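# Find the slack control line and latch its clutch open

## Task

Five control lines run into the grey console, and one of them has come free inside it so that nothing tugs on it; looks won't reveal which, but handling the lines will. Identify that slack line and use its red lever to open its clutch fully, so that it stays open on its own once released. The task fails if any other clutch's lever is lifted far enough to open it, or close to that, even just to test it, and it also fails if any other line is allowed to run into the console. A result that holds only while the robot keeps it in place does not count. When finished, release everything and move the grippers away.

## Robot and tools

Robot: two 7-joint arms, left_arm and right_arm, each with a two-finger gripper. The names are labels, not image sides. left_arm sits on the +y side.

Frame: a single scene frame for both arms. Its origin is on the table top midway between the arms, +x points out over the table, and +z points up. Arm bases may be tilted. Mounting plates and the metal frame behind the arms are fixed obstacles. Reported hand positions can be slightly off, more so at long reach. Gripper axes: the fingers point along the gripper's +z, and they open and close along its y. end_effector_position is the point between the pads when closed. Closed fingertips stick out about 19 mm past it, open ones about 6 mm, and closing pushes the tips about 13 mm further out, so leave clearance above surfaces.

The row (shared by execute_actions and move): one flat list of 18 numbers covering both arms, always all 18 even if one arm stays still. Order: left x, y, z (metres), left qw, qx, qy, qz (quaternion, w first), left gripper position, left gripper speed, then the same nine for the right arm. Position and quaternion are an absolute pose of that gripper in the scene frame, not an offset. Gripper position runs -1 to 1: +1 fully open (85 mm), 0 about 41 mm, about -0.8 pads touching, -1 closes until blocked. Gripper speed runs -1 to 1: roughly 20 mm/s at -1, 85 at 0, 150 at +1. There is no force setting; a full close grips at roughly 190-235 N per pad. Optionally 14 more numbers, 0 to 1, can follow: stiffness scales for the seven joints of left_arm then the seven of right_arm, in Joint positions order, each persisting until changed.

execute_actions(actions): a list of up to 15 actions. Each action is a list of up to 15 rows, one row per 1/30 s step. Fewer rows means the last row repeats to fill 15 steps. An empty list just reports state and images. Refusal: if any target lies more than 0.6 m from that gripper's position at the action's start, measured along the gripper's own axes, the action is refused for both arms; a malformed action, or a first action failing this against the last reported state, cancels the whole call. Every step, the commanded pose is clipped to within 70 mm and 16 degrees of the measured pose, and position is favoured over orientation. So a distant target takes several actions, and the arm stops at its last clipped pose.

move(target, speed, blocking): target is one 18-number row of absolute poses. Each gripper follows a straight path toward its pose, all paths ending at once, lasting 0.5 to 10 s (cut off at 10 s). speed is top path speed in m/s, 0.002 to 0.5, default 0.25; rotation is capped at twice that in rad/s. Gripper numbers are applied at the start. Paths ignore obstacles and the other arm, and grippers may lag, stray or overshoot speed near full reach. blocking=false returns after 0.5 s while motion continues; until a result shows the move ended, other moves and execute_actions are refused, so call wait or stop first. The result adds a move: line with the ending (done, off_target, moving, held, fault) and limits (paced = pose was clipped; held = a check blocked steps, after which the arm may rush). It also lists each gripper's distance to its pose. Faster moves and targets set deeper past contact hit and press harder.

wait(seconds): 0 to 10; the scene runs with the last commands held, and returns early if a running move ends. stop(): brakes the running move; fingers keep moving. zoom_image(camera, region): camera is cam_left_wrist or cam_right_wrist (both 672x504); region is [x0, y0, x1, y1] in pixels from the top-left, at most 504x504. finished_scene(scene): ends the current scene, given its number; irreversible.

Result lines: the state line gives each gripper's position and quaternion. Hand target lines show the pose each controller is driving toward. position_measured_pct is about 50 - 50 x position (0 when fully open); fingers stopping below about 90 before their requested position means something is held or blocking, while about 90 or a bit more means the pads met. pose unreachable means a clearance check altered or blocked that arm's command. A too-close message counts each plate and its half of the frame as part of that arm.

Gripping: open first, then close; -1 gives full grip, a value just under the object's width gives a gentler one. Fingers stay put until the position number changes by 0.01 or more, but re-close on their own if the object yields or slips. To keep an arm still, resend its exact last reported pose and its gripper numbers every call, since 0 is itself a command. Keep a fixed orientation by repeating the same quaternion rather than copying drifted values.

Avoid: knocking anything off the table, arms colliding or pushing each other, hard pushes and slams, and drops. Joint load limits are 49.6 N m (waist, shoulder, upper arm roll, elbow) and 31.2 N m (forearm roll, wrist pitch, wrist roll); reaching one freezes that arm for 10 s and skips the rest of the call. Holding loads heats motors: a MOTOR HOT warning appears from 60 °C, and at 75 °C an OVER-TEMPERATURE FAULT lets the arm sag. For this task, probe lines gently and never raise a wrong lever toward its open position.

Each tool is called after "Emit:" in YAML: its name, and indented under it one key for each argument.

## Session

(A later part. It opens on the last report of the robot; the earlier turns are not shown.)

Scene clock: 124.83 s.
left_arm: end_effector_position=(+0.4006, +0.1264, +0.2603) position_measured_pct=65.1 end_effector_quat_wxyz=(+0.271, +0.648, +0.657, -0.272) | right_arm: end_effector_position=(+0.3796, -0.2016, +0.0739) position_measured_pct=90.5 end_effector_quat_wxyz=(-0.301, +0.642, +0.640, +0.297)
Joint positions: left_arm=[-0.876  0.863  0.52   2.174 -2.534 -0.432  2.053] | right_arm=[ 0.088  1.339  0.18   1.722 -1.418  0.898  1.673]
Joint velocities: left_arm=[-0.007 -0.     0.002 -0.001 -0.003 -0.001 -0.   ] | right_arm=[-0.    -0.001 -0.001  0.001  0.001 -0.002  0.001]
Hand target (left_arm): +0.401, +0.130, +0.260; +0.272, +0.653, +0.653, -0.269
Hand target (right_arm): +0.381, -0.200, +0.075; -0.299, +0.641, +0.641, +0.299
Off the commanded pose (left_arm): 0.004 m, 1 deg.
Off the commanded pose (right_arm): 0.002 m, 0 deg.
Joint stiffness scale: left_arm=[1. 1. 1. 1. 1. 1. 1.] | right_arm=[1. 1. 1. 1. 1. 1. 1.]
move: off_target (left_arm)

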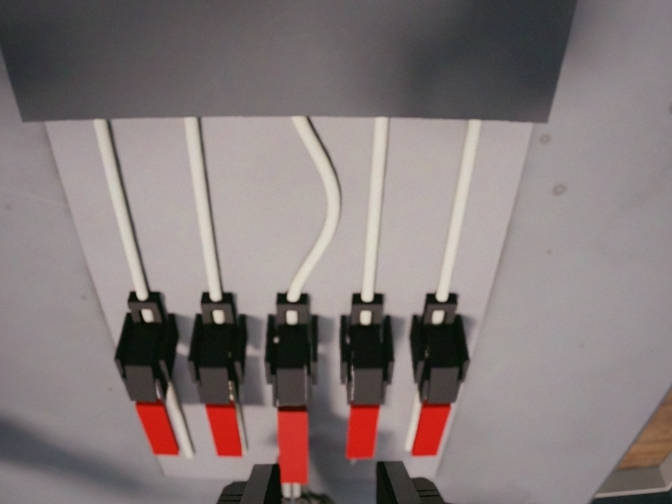

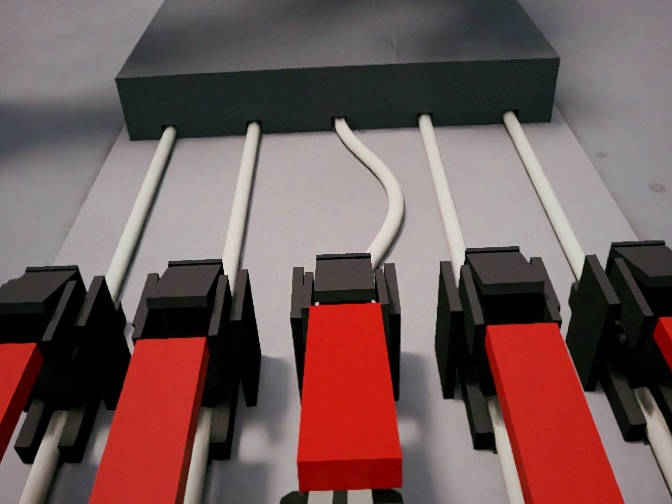

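Emit:
move:
  target: [0.40,0.13,0.26,0.2706,0.6533,0.6533,-0.2706,1,0.5, 0.381,-0.176,0.113,-0.2988,0.6409,0.6409,0.2988,-0.85,0.5]
  speed: 0.08

Emit:
move:
  target: [0.40,0.13,0.26,0.2706,0.6533,0.6533,-0.2706,1,0.5, 0.381,-0.135,0.136,-0.2988,0.6409,0.6409,0.2988,-0.85,0.5]
  speed: 0.08

Scene clock: 129.17 s.
left_arm: end_effector_position=(+0.4002, +0.1283, +0.2599) position_measured_pct=0.0 end_effector_quat_wxyz=(+0.271, +0.648, +0.658, -0.273) | right_arm: end_effector_position=(+0.3794, -0.1778, +0.1116) position_measured_pct=90.5 end_effector_quat_wxyz=(-0.301, +0.641, +0.640, +0.297)
Joint positions: left_arm=[-0.877  0.862  0.515  2.172 -2.536 -0.437  2.053] | right_arm=[ 0.044  1.252  0.152  1.818 -1.452  0.863  1.673]
Joint velocities: left_arm=[-0.    -0.    -0.001 -0.001 -0.001  0.001  0.   ] | right_arm=[-0.001 -0.004 -0.003  0.002  0.    -0.002 -0.   ]
Hand target (left_arm): +0.400, +0.130, +0.260; +0.271, +0.653, +0.653, -0.271
Hand target (right_arm): +0.381, -0.176, +0.113; -0.299, +0.641, +0.641, +0.299
Off the commanded pose (left_arm): 0.002 m, 1 deg.
Off the commanded pose (right_arm): 0.003 m, 0 deg.
Joint stiffness scale: left_arm=[1. 1. 1. 1. 1. 1. 1.] | right_arm=[1. 1. 1. 1. 1. 1. 1.]
move: done

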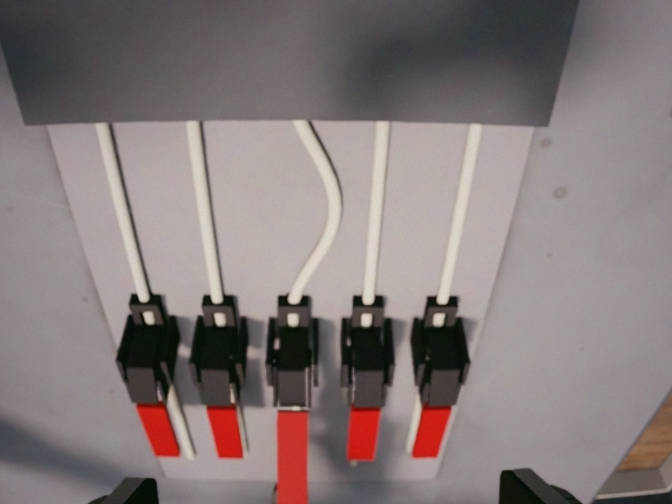

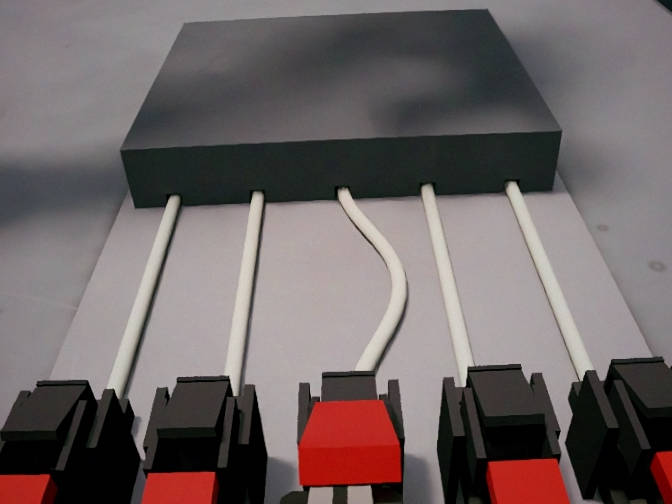

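Scene clock: 130.17 s.
left_arm: end_effector_position=(+0.4002, +0.1283, +0.2599) position_measured_pct=0.0 end_effector_quat_wxyz=(+0.271, +0.648, +0.658, -0.273) | right_arm: end_effector_position=(+0.3799, -0.1400, +0.1324) position_measured_pct=90.5 end_effector_quat_wxyz=(-0.298, +0.644, +0.640, +0.295)
Joint positions: left_arm=[-0.877  0.862  0.515  2.172 -2.536 -0.437  2.053] | right_arm=[-0.014  1.205  0.094  1.883 -1.529  0.795  1.68 ]
Joint velocities: left_arm=[ 0.    -0.     0.     0.     0.     0.002  0.   ] | right_arm=[-0.001 -0.006 -0.008  0.003  0.001 -0.007  0.002]
Hand target (left_arm): +0.400, +0.130, +0.260; +0.271, +0.653, +0.653, -0.271
Hand target (right_arm): +0.381, -0.135, +0.136; -0.299, +0.641, +0.641, +0.299
Off the commanded pose (left_arm): 0.002 m, 1 deg.
Off the commanded pose (right_arm): 0.006 m, 1 deg.
Joint stiffness scale: left_arm=[1. 1. 1. 1. 1. 1. 1.] | right_arm=[1. 1. 1. 1. 1. 1. 1.]
move: off_target (right_arm)

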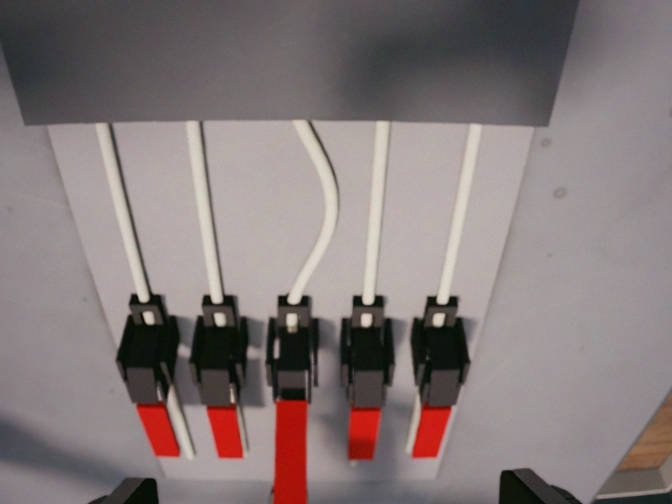

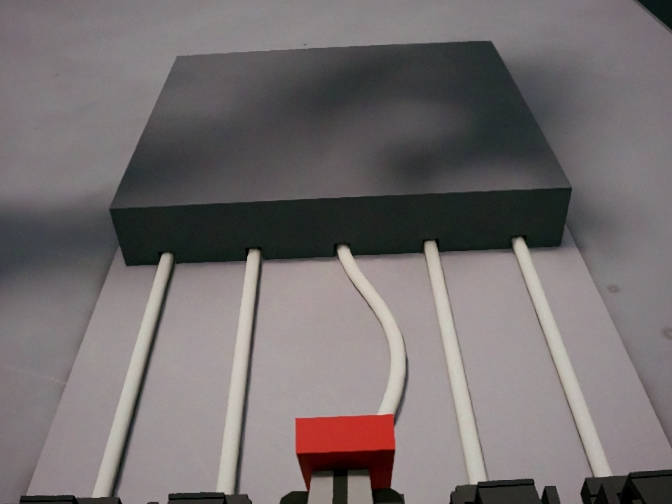

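Emit:
move:
  target: [0.40,0.16,0.28,0.2706,0.6533,0.6533,-0.2706,1,0.5, 0.381,-0.100,0.140,-0.2988,0.6409,0.6409,0.2988,-0.85,0.5]
  speed: 0.05

Scene clock: 134.27 s.
left_arm: end_effector_position=(+0.4001, +0.1567, +0.2796) position_measured_pct=0.0 end_effector_quat_wxyz=(+0.271, +0.651, +0.655, -0.273) | right_arm: end_effector_position=(+0.3813, -0.1065, +0.1361) position_measured_pct=90.5 end_effector_quat_wxyz=(-0.297, +0.645, +0.640, +0.295)
Joint positions: left_arm=[-0.901  0.781  0.459  2.14  -2.566 -0.572  2.053] | right_arm=[-0.059  1.204  0.041  1.898 -1.606  0.74   1.698]
Joint velocities: left_arm=[-0.    -0.007 -0.004 -0.002 -0.002 -0.003  0.   ] | right_arm=[ 0.001 -0.002 -0.003  0.001  0.001 -0.004 -0.   ]
Hand target (left_arm): +0.400, +0.160, +0.280; +0.270, +0.653, +0.653, -0.271
Hand target (right_arm): +0.381, -0.100, +0.140; -0.299, +0.641, +0.641, +0.299
Off the commanded pose (left_arm): 0.003 m, 0 deg.
Off the commanded pose (right_arm): 0.008 m, 1 deg.
Joint stiffness scale: left_arm=[1. 1. 1. 1. 1. 1. 1.] | right_arm=[1. 1. 1. 1. 1. 1. 1.]
move: off_target (right_arm)

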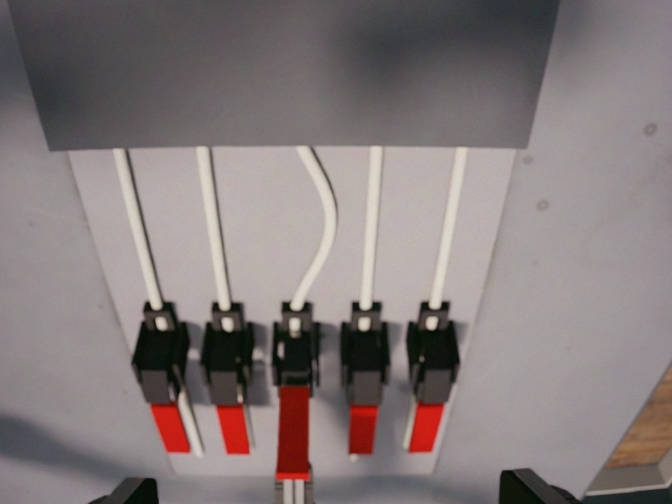

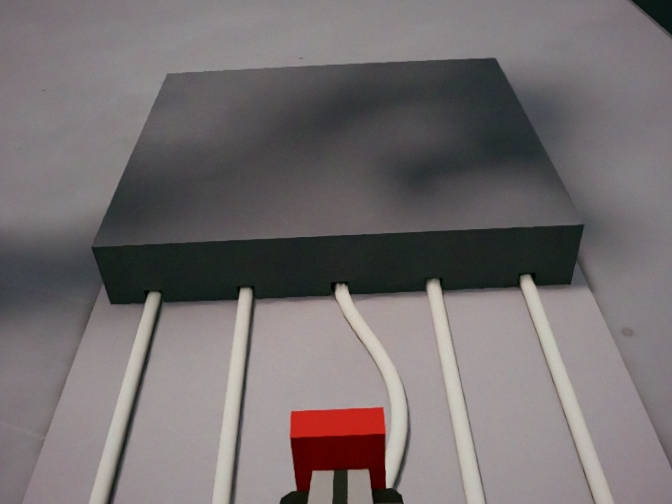

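Emit:
move:
  target: [0.40,0.16,0.28,0.2706,0.6533,0.6533,-0.2706,1,0.5, 0.381,-0.070,0.128,-0.2988,0.6409,0.6409,0.2988,-0.85,0.5]
  speed: 0.04

Scene clock: 137.43 s.
left_arm: end_effector_position=(+0.4003, +0.1570, +0.2798) position_measured_pct=0.0 end_effector_quat_wxyz=(+0.271, +0.651, +0.655, -0.272) | right_arm: end_effector_position=(+0.3810, -0.0752, +0.1278) position_measured_pct=90.5 end_effector_quat_wxyz=(-0.298, +0.644, +0.639, +0.296)
Joint positions: left_arm=[-0.901  0.78   0.459  2.14  -2.566 -0.572  2.053] | right_arm=[-0.102  1.238  0.003  1.883 -1.684  0.709  1.73 ]
Joint velocities: left_arm=[-0.001 -0.     0.001 -0.002  0.     0.001 -0.   ] | right_arm=[-0.006  0.001 -0.    -0.    -0.002 -0.001  0.002]
Hand target (left_arm): +0.400, +0.160, +0.280; +0.271, +0.653, +0.653, -0.271
Hand target (right_arm): +0.381, -0.070, +0.128; -0.299, +0.641, +0.641, +0.299
Off the commanded pose (left_arm): 0.003 m, 0 deg.
Off the commanded pose (right_arm): 0.005 m, 1 deg.
Joint stiffness scale: left_arm=[1. 1. 1. 1. 1. 1. 1.] | right_arm=[1. 1. 1. 1. 1. 1. 1.]
move: off_target (right_arm)

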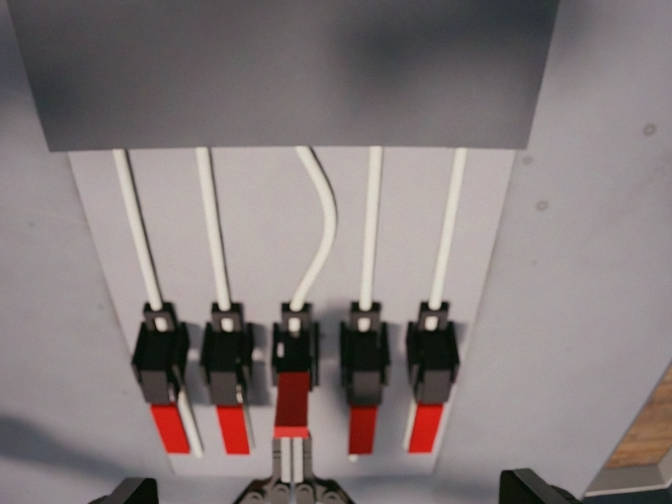

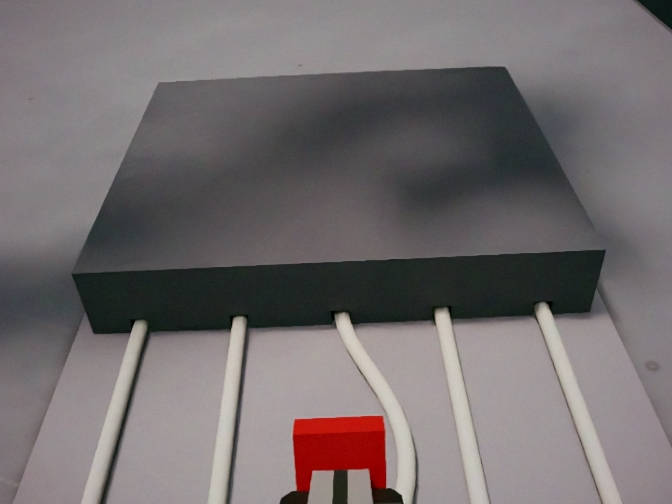

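Emit:
move:
  target: [0.40,0.16,0.28,0.2706,0.6533,0.6533,-0.2706,1,0.5, 0.381,-0.050,0.110,-0.2988,0.6409,0.6409,0.2988,-0.85,0.5]
  speed: 0.04

Scene clock: 139.77 s.
left_arm: end_effector_position=(+0.4003, +0.1570, +0.2798) position_measured_pct=0.0 end_effector_quat_wxyz=(+0.271, +0.651, +0.655, -0.272) | right_arm: end_effector_position=(+0.3811, -0.0539, +0.1107) position_measured_pct=90.5 end_effector_quat_wxyz=(-0.299, +0.643, +0.639, +0.297)
Joint positions: left_arm=[-0.901  0.78   0.459  2.14  -2.566 -0.572  2.053] | right_arm=[-0.134  1.289 -0.011  1.845 -1.737  0.7    1.754]
Joint velocities: left_arm=[ 0.001 -0.    -0.001  0.001  0.002 -0.001  0.   ] | right_arm=[-0.006  0.004  0.001 -0.004 -0.004  0.     0.001]
Hand target (left_arm): +0.400, +0.160, +0.280; +0.271, +0.653, +0.653, -0.271
Hand target (right_arm): +0.381, -0.050, +0.110; -0.299, +0.641, +0.641, +0.299
Off the commanded pose (left_arm): 0.003 m, 0 deg.
Off the commanded pose (right_arm): 0.004 m, 0 deg.
Joint stiffness scale: left_arm=[1. 1. 1. 1. 1. 1. 1.] | right_arm=[1. 1. 1. 1. 1. 1. 1.]
move: off_target (right_arm)

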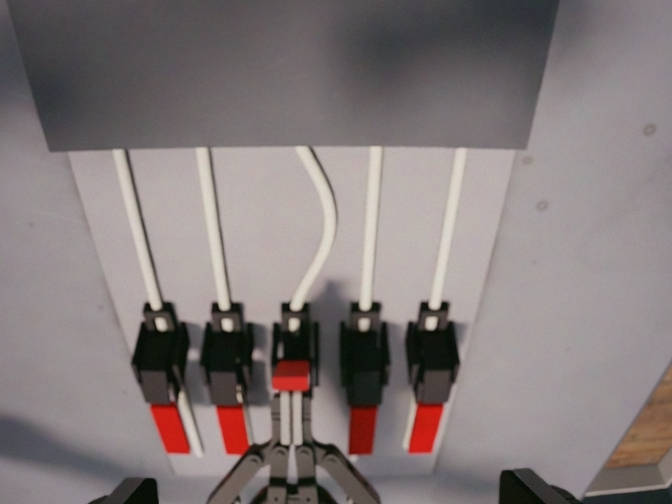

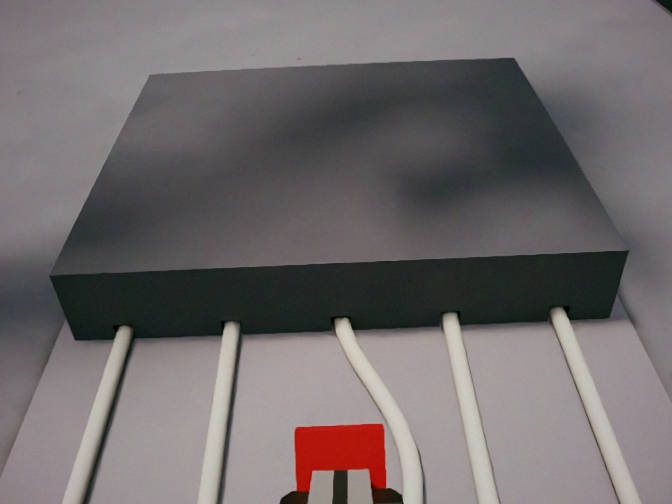

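Emit:
move:
  target: [0.40,0.16,0.28,0.2706,0.6533,0.6533,-0.2706,1,0.5, 0.381,-0.035,0.092,-0.2988,0.6409,0.6409,0.2988,-0.85,0.5]
  speed: 0.03

Scene clock: 143.33 s.
left_arm: end_effector_position=(+0.4003, +0.1570, +0.2798) position_measured_pct=0.0 end_effector_quat_wxyz=(+0.271, +0.651, +0.655, -0.272) | right_arm: end_effector_position=(+0.3807, -0.0367, +0.0936) position_measured_pct=90.5 end_effector_quat_wxyz=(-0.300, +0.642, +0.639, +0.298)
Joint positions: left_arm=[-0.901  0.78   0.459  2.14  -2.566 -0.572  2.053] | right_arm=[-0.163  1.339 -0.016  1.804 -1.775  0.7    1.769]
Joint velocities: left_arm=[ 0.001 -0.    -0.    -0.     0.001 -0.     0.   ] | right_arm=[-0.003  0.004 -0.001 -0.    -0.001  0.    -0.   ]
Hand target (left_arm): +0.400, +0.160, +0.280; +0.271, +0.653, +0.653, -0.271
Hand target (right_arm): +0.381, -0.035, +0.092; -0.299, +0.641, +0.641, +0.299
Off the commanded pose (left_arm): 0.003 m, 0 deg.
Off the commanded pose (right_arm): 0.002 m, 0 deg.
Joint stiffness scale: left_arm=[1. 1. 1. 1. 1. 1. 1.] | right_arm=[1. 1. 1. 1. 1. 1. 1.]
move: done

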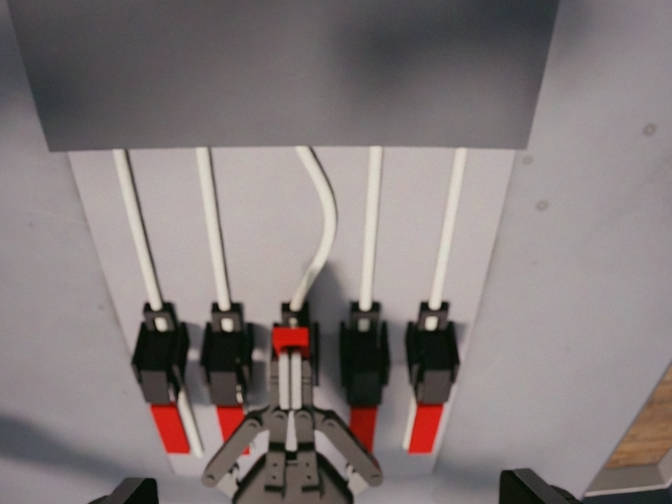

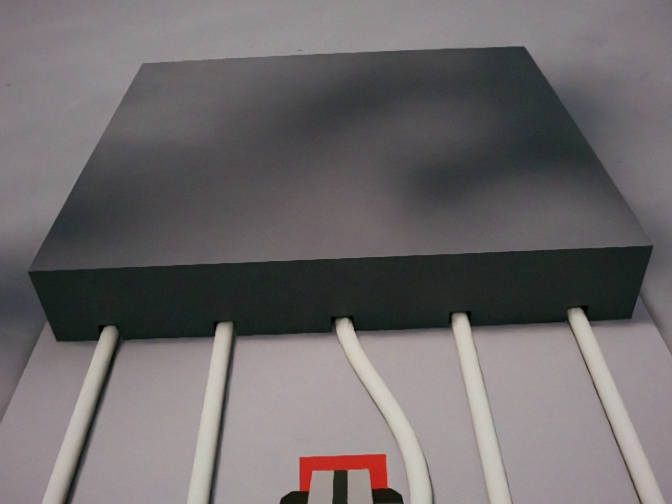

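Emit:
move:
  target: [0.40,0.16,0.28,0.2706,0.6533,0.6533,-0.2706,1,0.5, 0.381,-0.029,0.078,-0.2988,0.6409,0.6409,0.2988,-0.85,0.5]
  speed: 0.025

Scene clock: 146.00 s.
left_arm: end_effector_position=(+0.4003, +0.1570, +0.2798) position_measured_pct=0.0 end_effector_quat_wxyz=(+0.271, +0.651, +0.655, -0.272) | right_arm: end_effector_position=(+0.3801, -0.0305, +0.0793) position_measured_pct=90.5 end_effector_quat_wxyz=(-0.300, +0.642, +0.640, +0.297)
Joint positions: left_arm=[-0.901  0.78   0.459  2.14  -2.566 -0.572  2.053] | right_arm=[-0.172  1.375 -0.016  1.772 -1.787  0.7    1.774]
Joint velocities: left_arm=[ 0.001  0.     0.    -0.002 -0.001 -0.    -0.   ] | right_arm=[-0.003  0.005 -0.    -0.001 -0.     0.     0.002]
Hand target (left_arm): +0.400, +0.160, +0.280; +0.271, +0.653, +0.653, -0.271
Hand target (right_arm): +0.381, -0.029, +0.078; -0.299, +0.641, +0.641, +0.299
Off the commanded pose (left_arm): 0.003 m, 0 deg.
Off the commanded pose (right_arm): 0.002 m, 0 deg.
Joint stiffness scale: left_arm=[1. 1. 1. 1. 1. 1. 1.] | right_arm=[1. 1. 1. 1. 1. 1. 1.]
move: done

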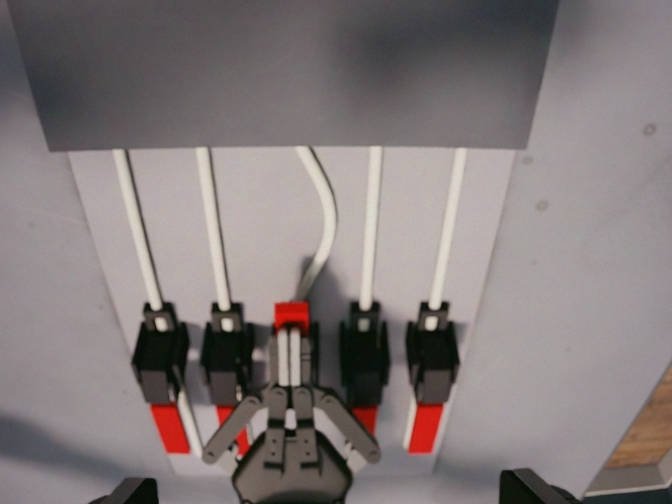

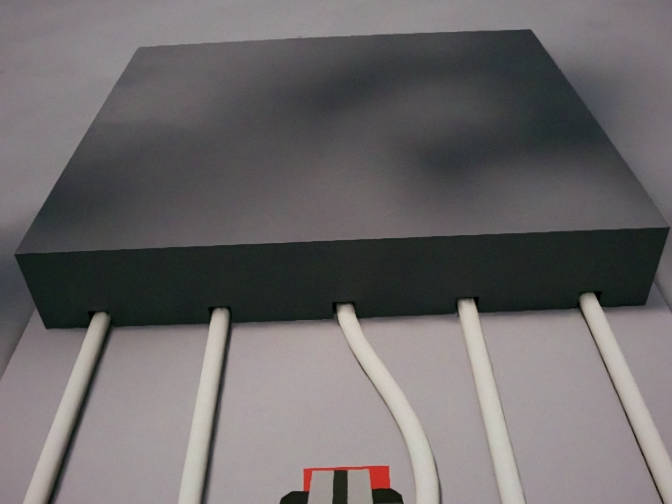

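Still moving freely. Keep going until it reaches its stop.

Emit:
move:
  target: [0.40,0.16,0.28,0.2706,0.6533,0.6533,-0.2706,1,0.5, 0.381,-0.025,0.064,-0.2988,0.6409,0.6409,0.2988,-0.85,0.5]
  speed: 0.025

Scene clock: 148.03 s.
left_arm: end_effector_position=(+0.4003, +0.1570, +0.2798) position_measured_pct=0.0 end_effector_quat_wxyz=(+0.271, +0.651, +0.655, -0.272) | right_arm: end_effector_position=(+0.3814, -0.0264, +0.0703) position_measured_pct=90.5 end_effector_quat_wxyz=(-0.301, +0.640, +0.640, +0.301)
Joint positions: left_arm=[-0.901  0.78   0.459  2.14  -2.566 -0.572  2.053] | right_arm=[-0.174  1.401 -0.016  1.746 -1.788  0.706  1.778]
Joint velocities: left_arm=[ 0.001  0.    -0.    -0.     0.001 -0.001 -0.   ] | right_arm=[-0.002  0.002  0.    -0.004  0.     0.005  0.001]
Hand target (left_arm): +0.400, +0.160, +0.280; +0.271, +0.653, +0.653, -0.271
Hand target (right_arm): +0.381, -0.025, +0.064; -0.299, +0.641, +0.641, +0.299
Off the commanded pose (left_arm): 0.003 m, 0 deg.
Off the commanded pose (right_arm): 0.006 m, 0 deg.
Joint stiffness scale: left_arm=[1. 1. 1. 1. 1. 1. 1.] | right_arm=[1. 1. 1. 1. 1. 1. 1.]
move: off_target (right_arm)

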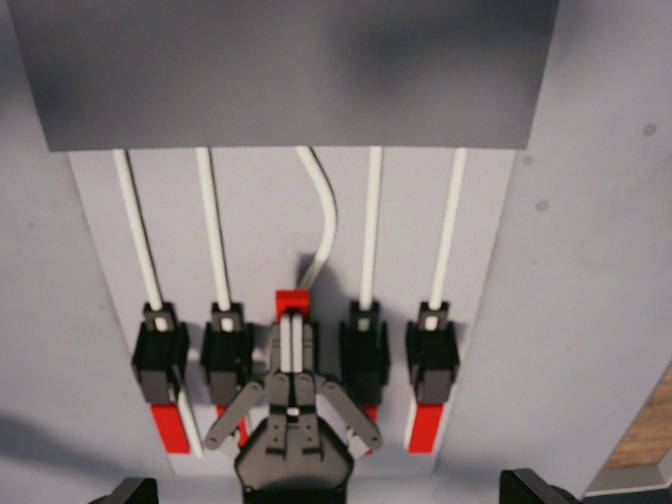

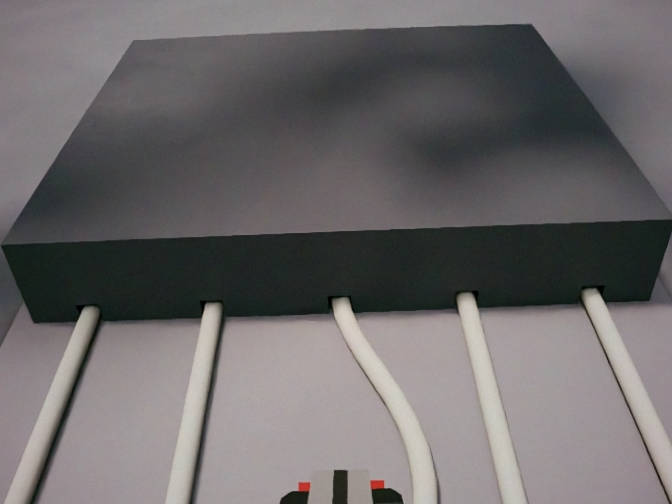

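The lever has hit its stop. Retreat up and back, then check it stays.

Emit:
move:
  target: [0.40,0.16,0.28,0.2706,0.6533,0.6533,-0.2706,1,0.5, 0.381,-0.22,0.24,-0.2988,0.6409,0.6409,0.2988,-0.85,0.5]
  speed: 0.25

Scene clock: 151.10 s.
left_arm: end_effector_position=(+0.4003, +0.1570, +0.2798) position_measured_pct=0.0 end_effector_quat_wxyz=(+0.271, +0.651, +0.655, -0.272) | right_arm: end_effector_position=(+0.3813, -0.2193, +0.2381) position_measured_pct=90.5 end_effector_quat_wxyz=(-0.297, +0.640, +0.643, +0.299)
Joint positions: left_arm=[-0.901  0.78   0.459  2.14  -2.566 -0.572  2.053] | right_arm=[ 0.026  0.937  0.262  1.967 -1.269  0.974  1.504]
Joint velocities: left_arm=[-0.    -0.    -0.    -0.001  0.    -0.001 -0.   ] | right_arm=[ 0.001 -0.004  0.005 -0.001 -0.     0.003  0.   ]
Hand target (left_arm): +0.400, +0.160, +0.280; +0.271, +0.653, +0.653, -0.271
Hand target (right_arm): +0.381, -0.220, +0.240; -0.299, +0.640, +0.642, +0.298
Off the commanded pose (left_arm): 0.003 m, 0 deg.
Off the commanded pose (right_arm): 0.002 m, 0 deg.
Joint stiffness scale: left_arm=[1. 1. 1. 1. 1. 1. 1.] | right_arm=[1. 1. 1. 1. 1. 1. 1.]
move: done

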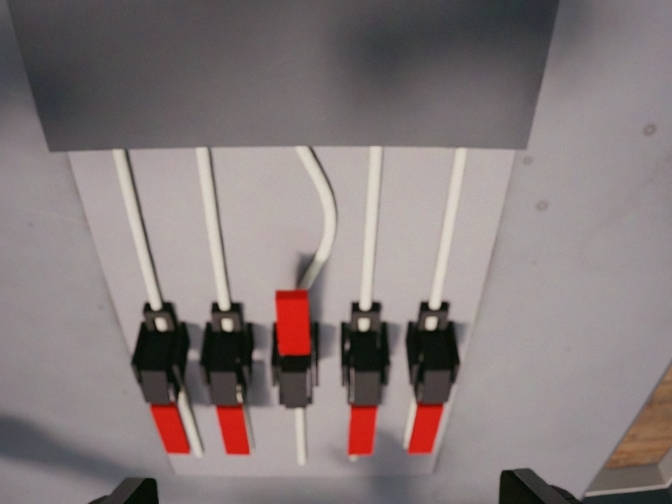

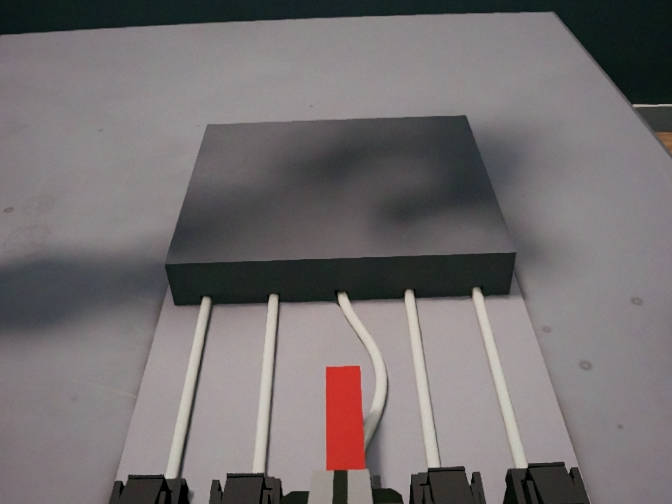

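The lever stays fully open, the line didn't run, and both arms are clear.

Emit:
finished_scene:
  scene: 1

The scene is finished: the task was done.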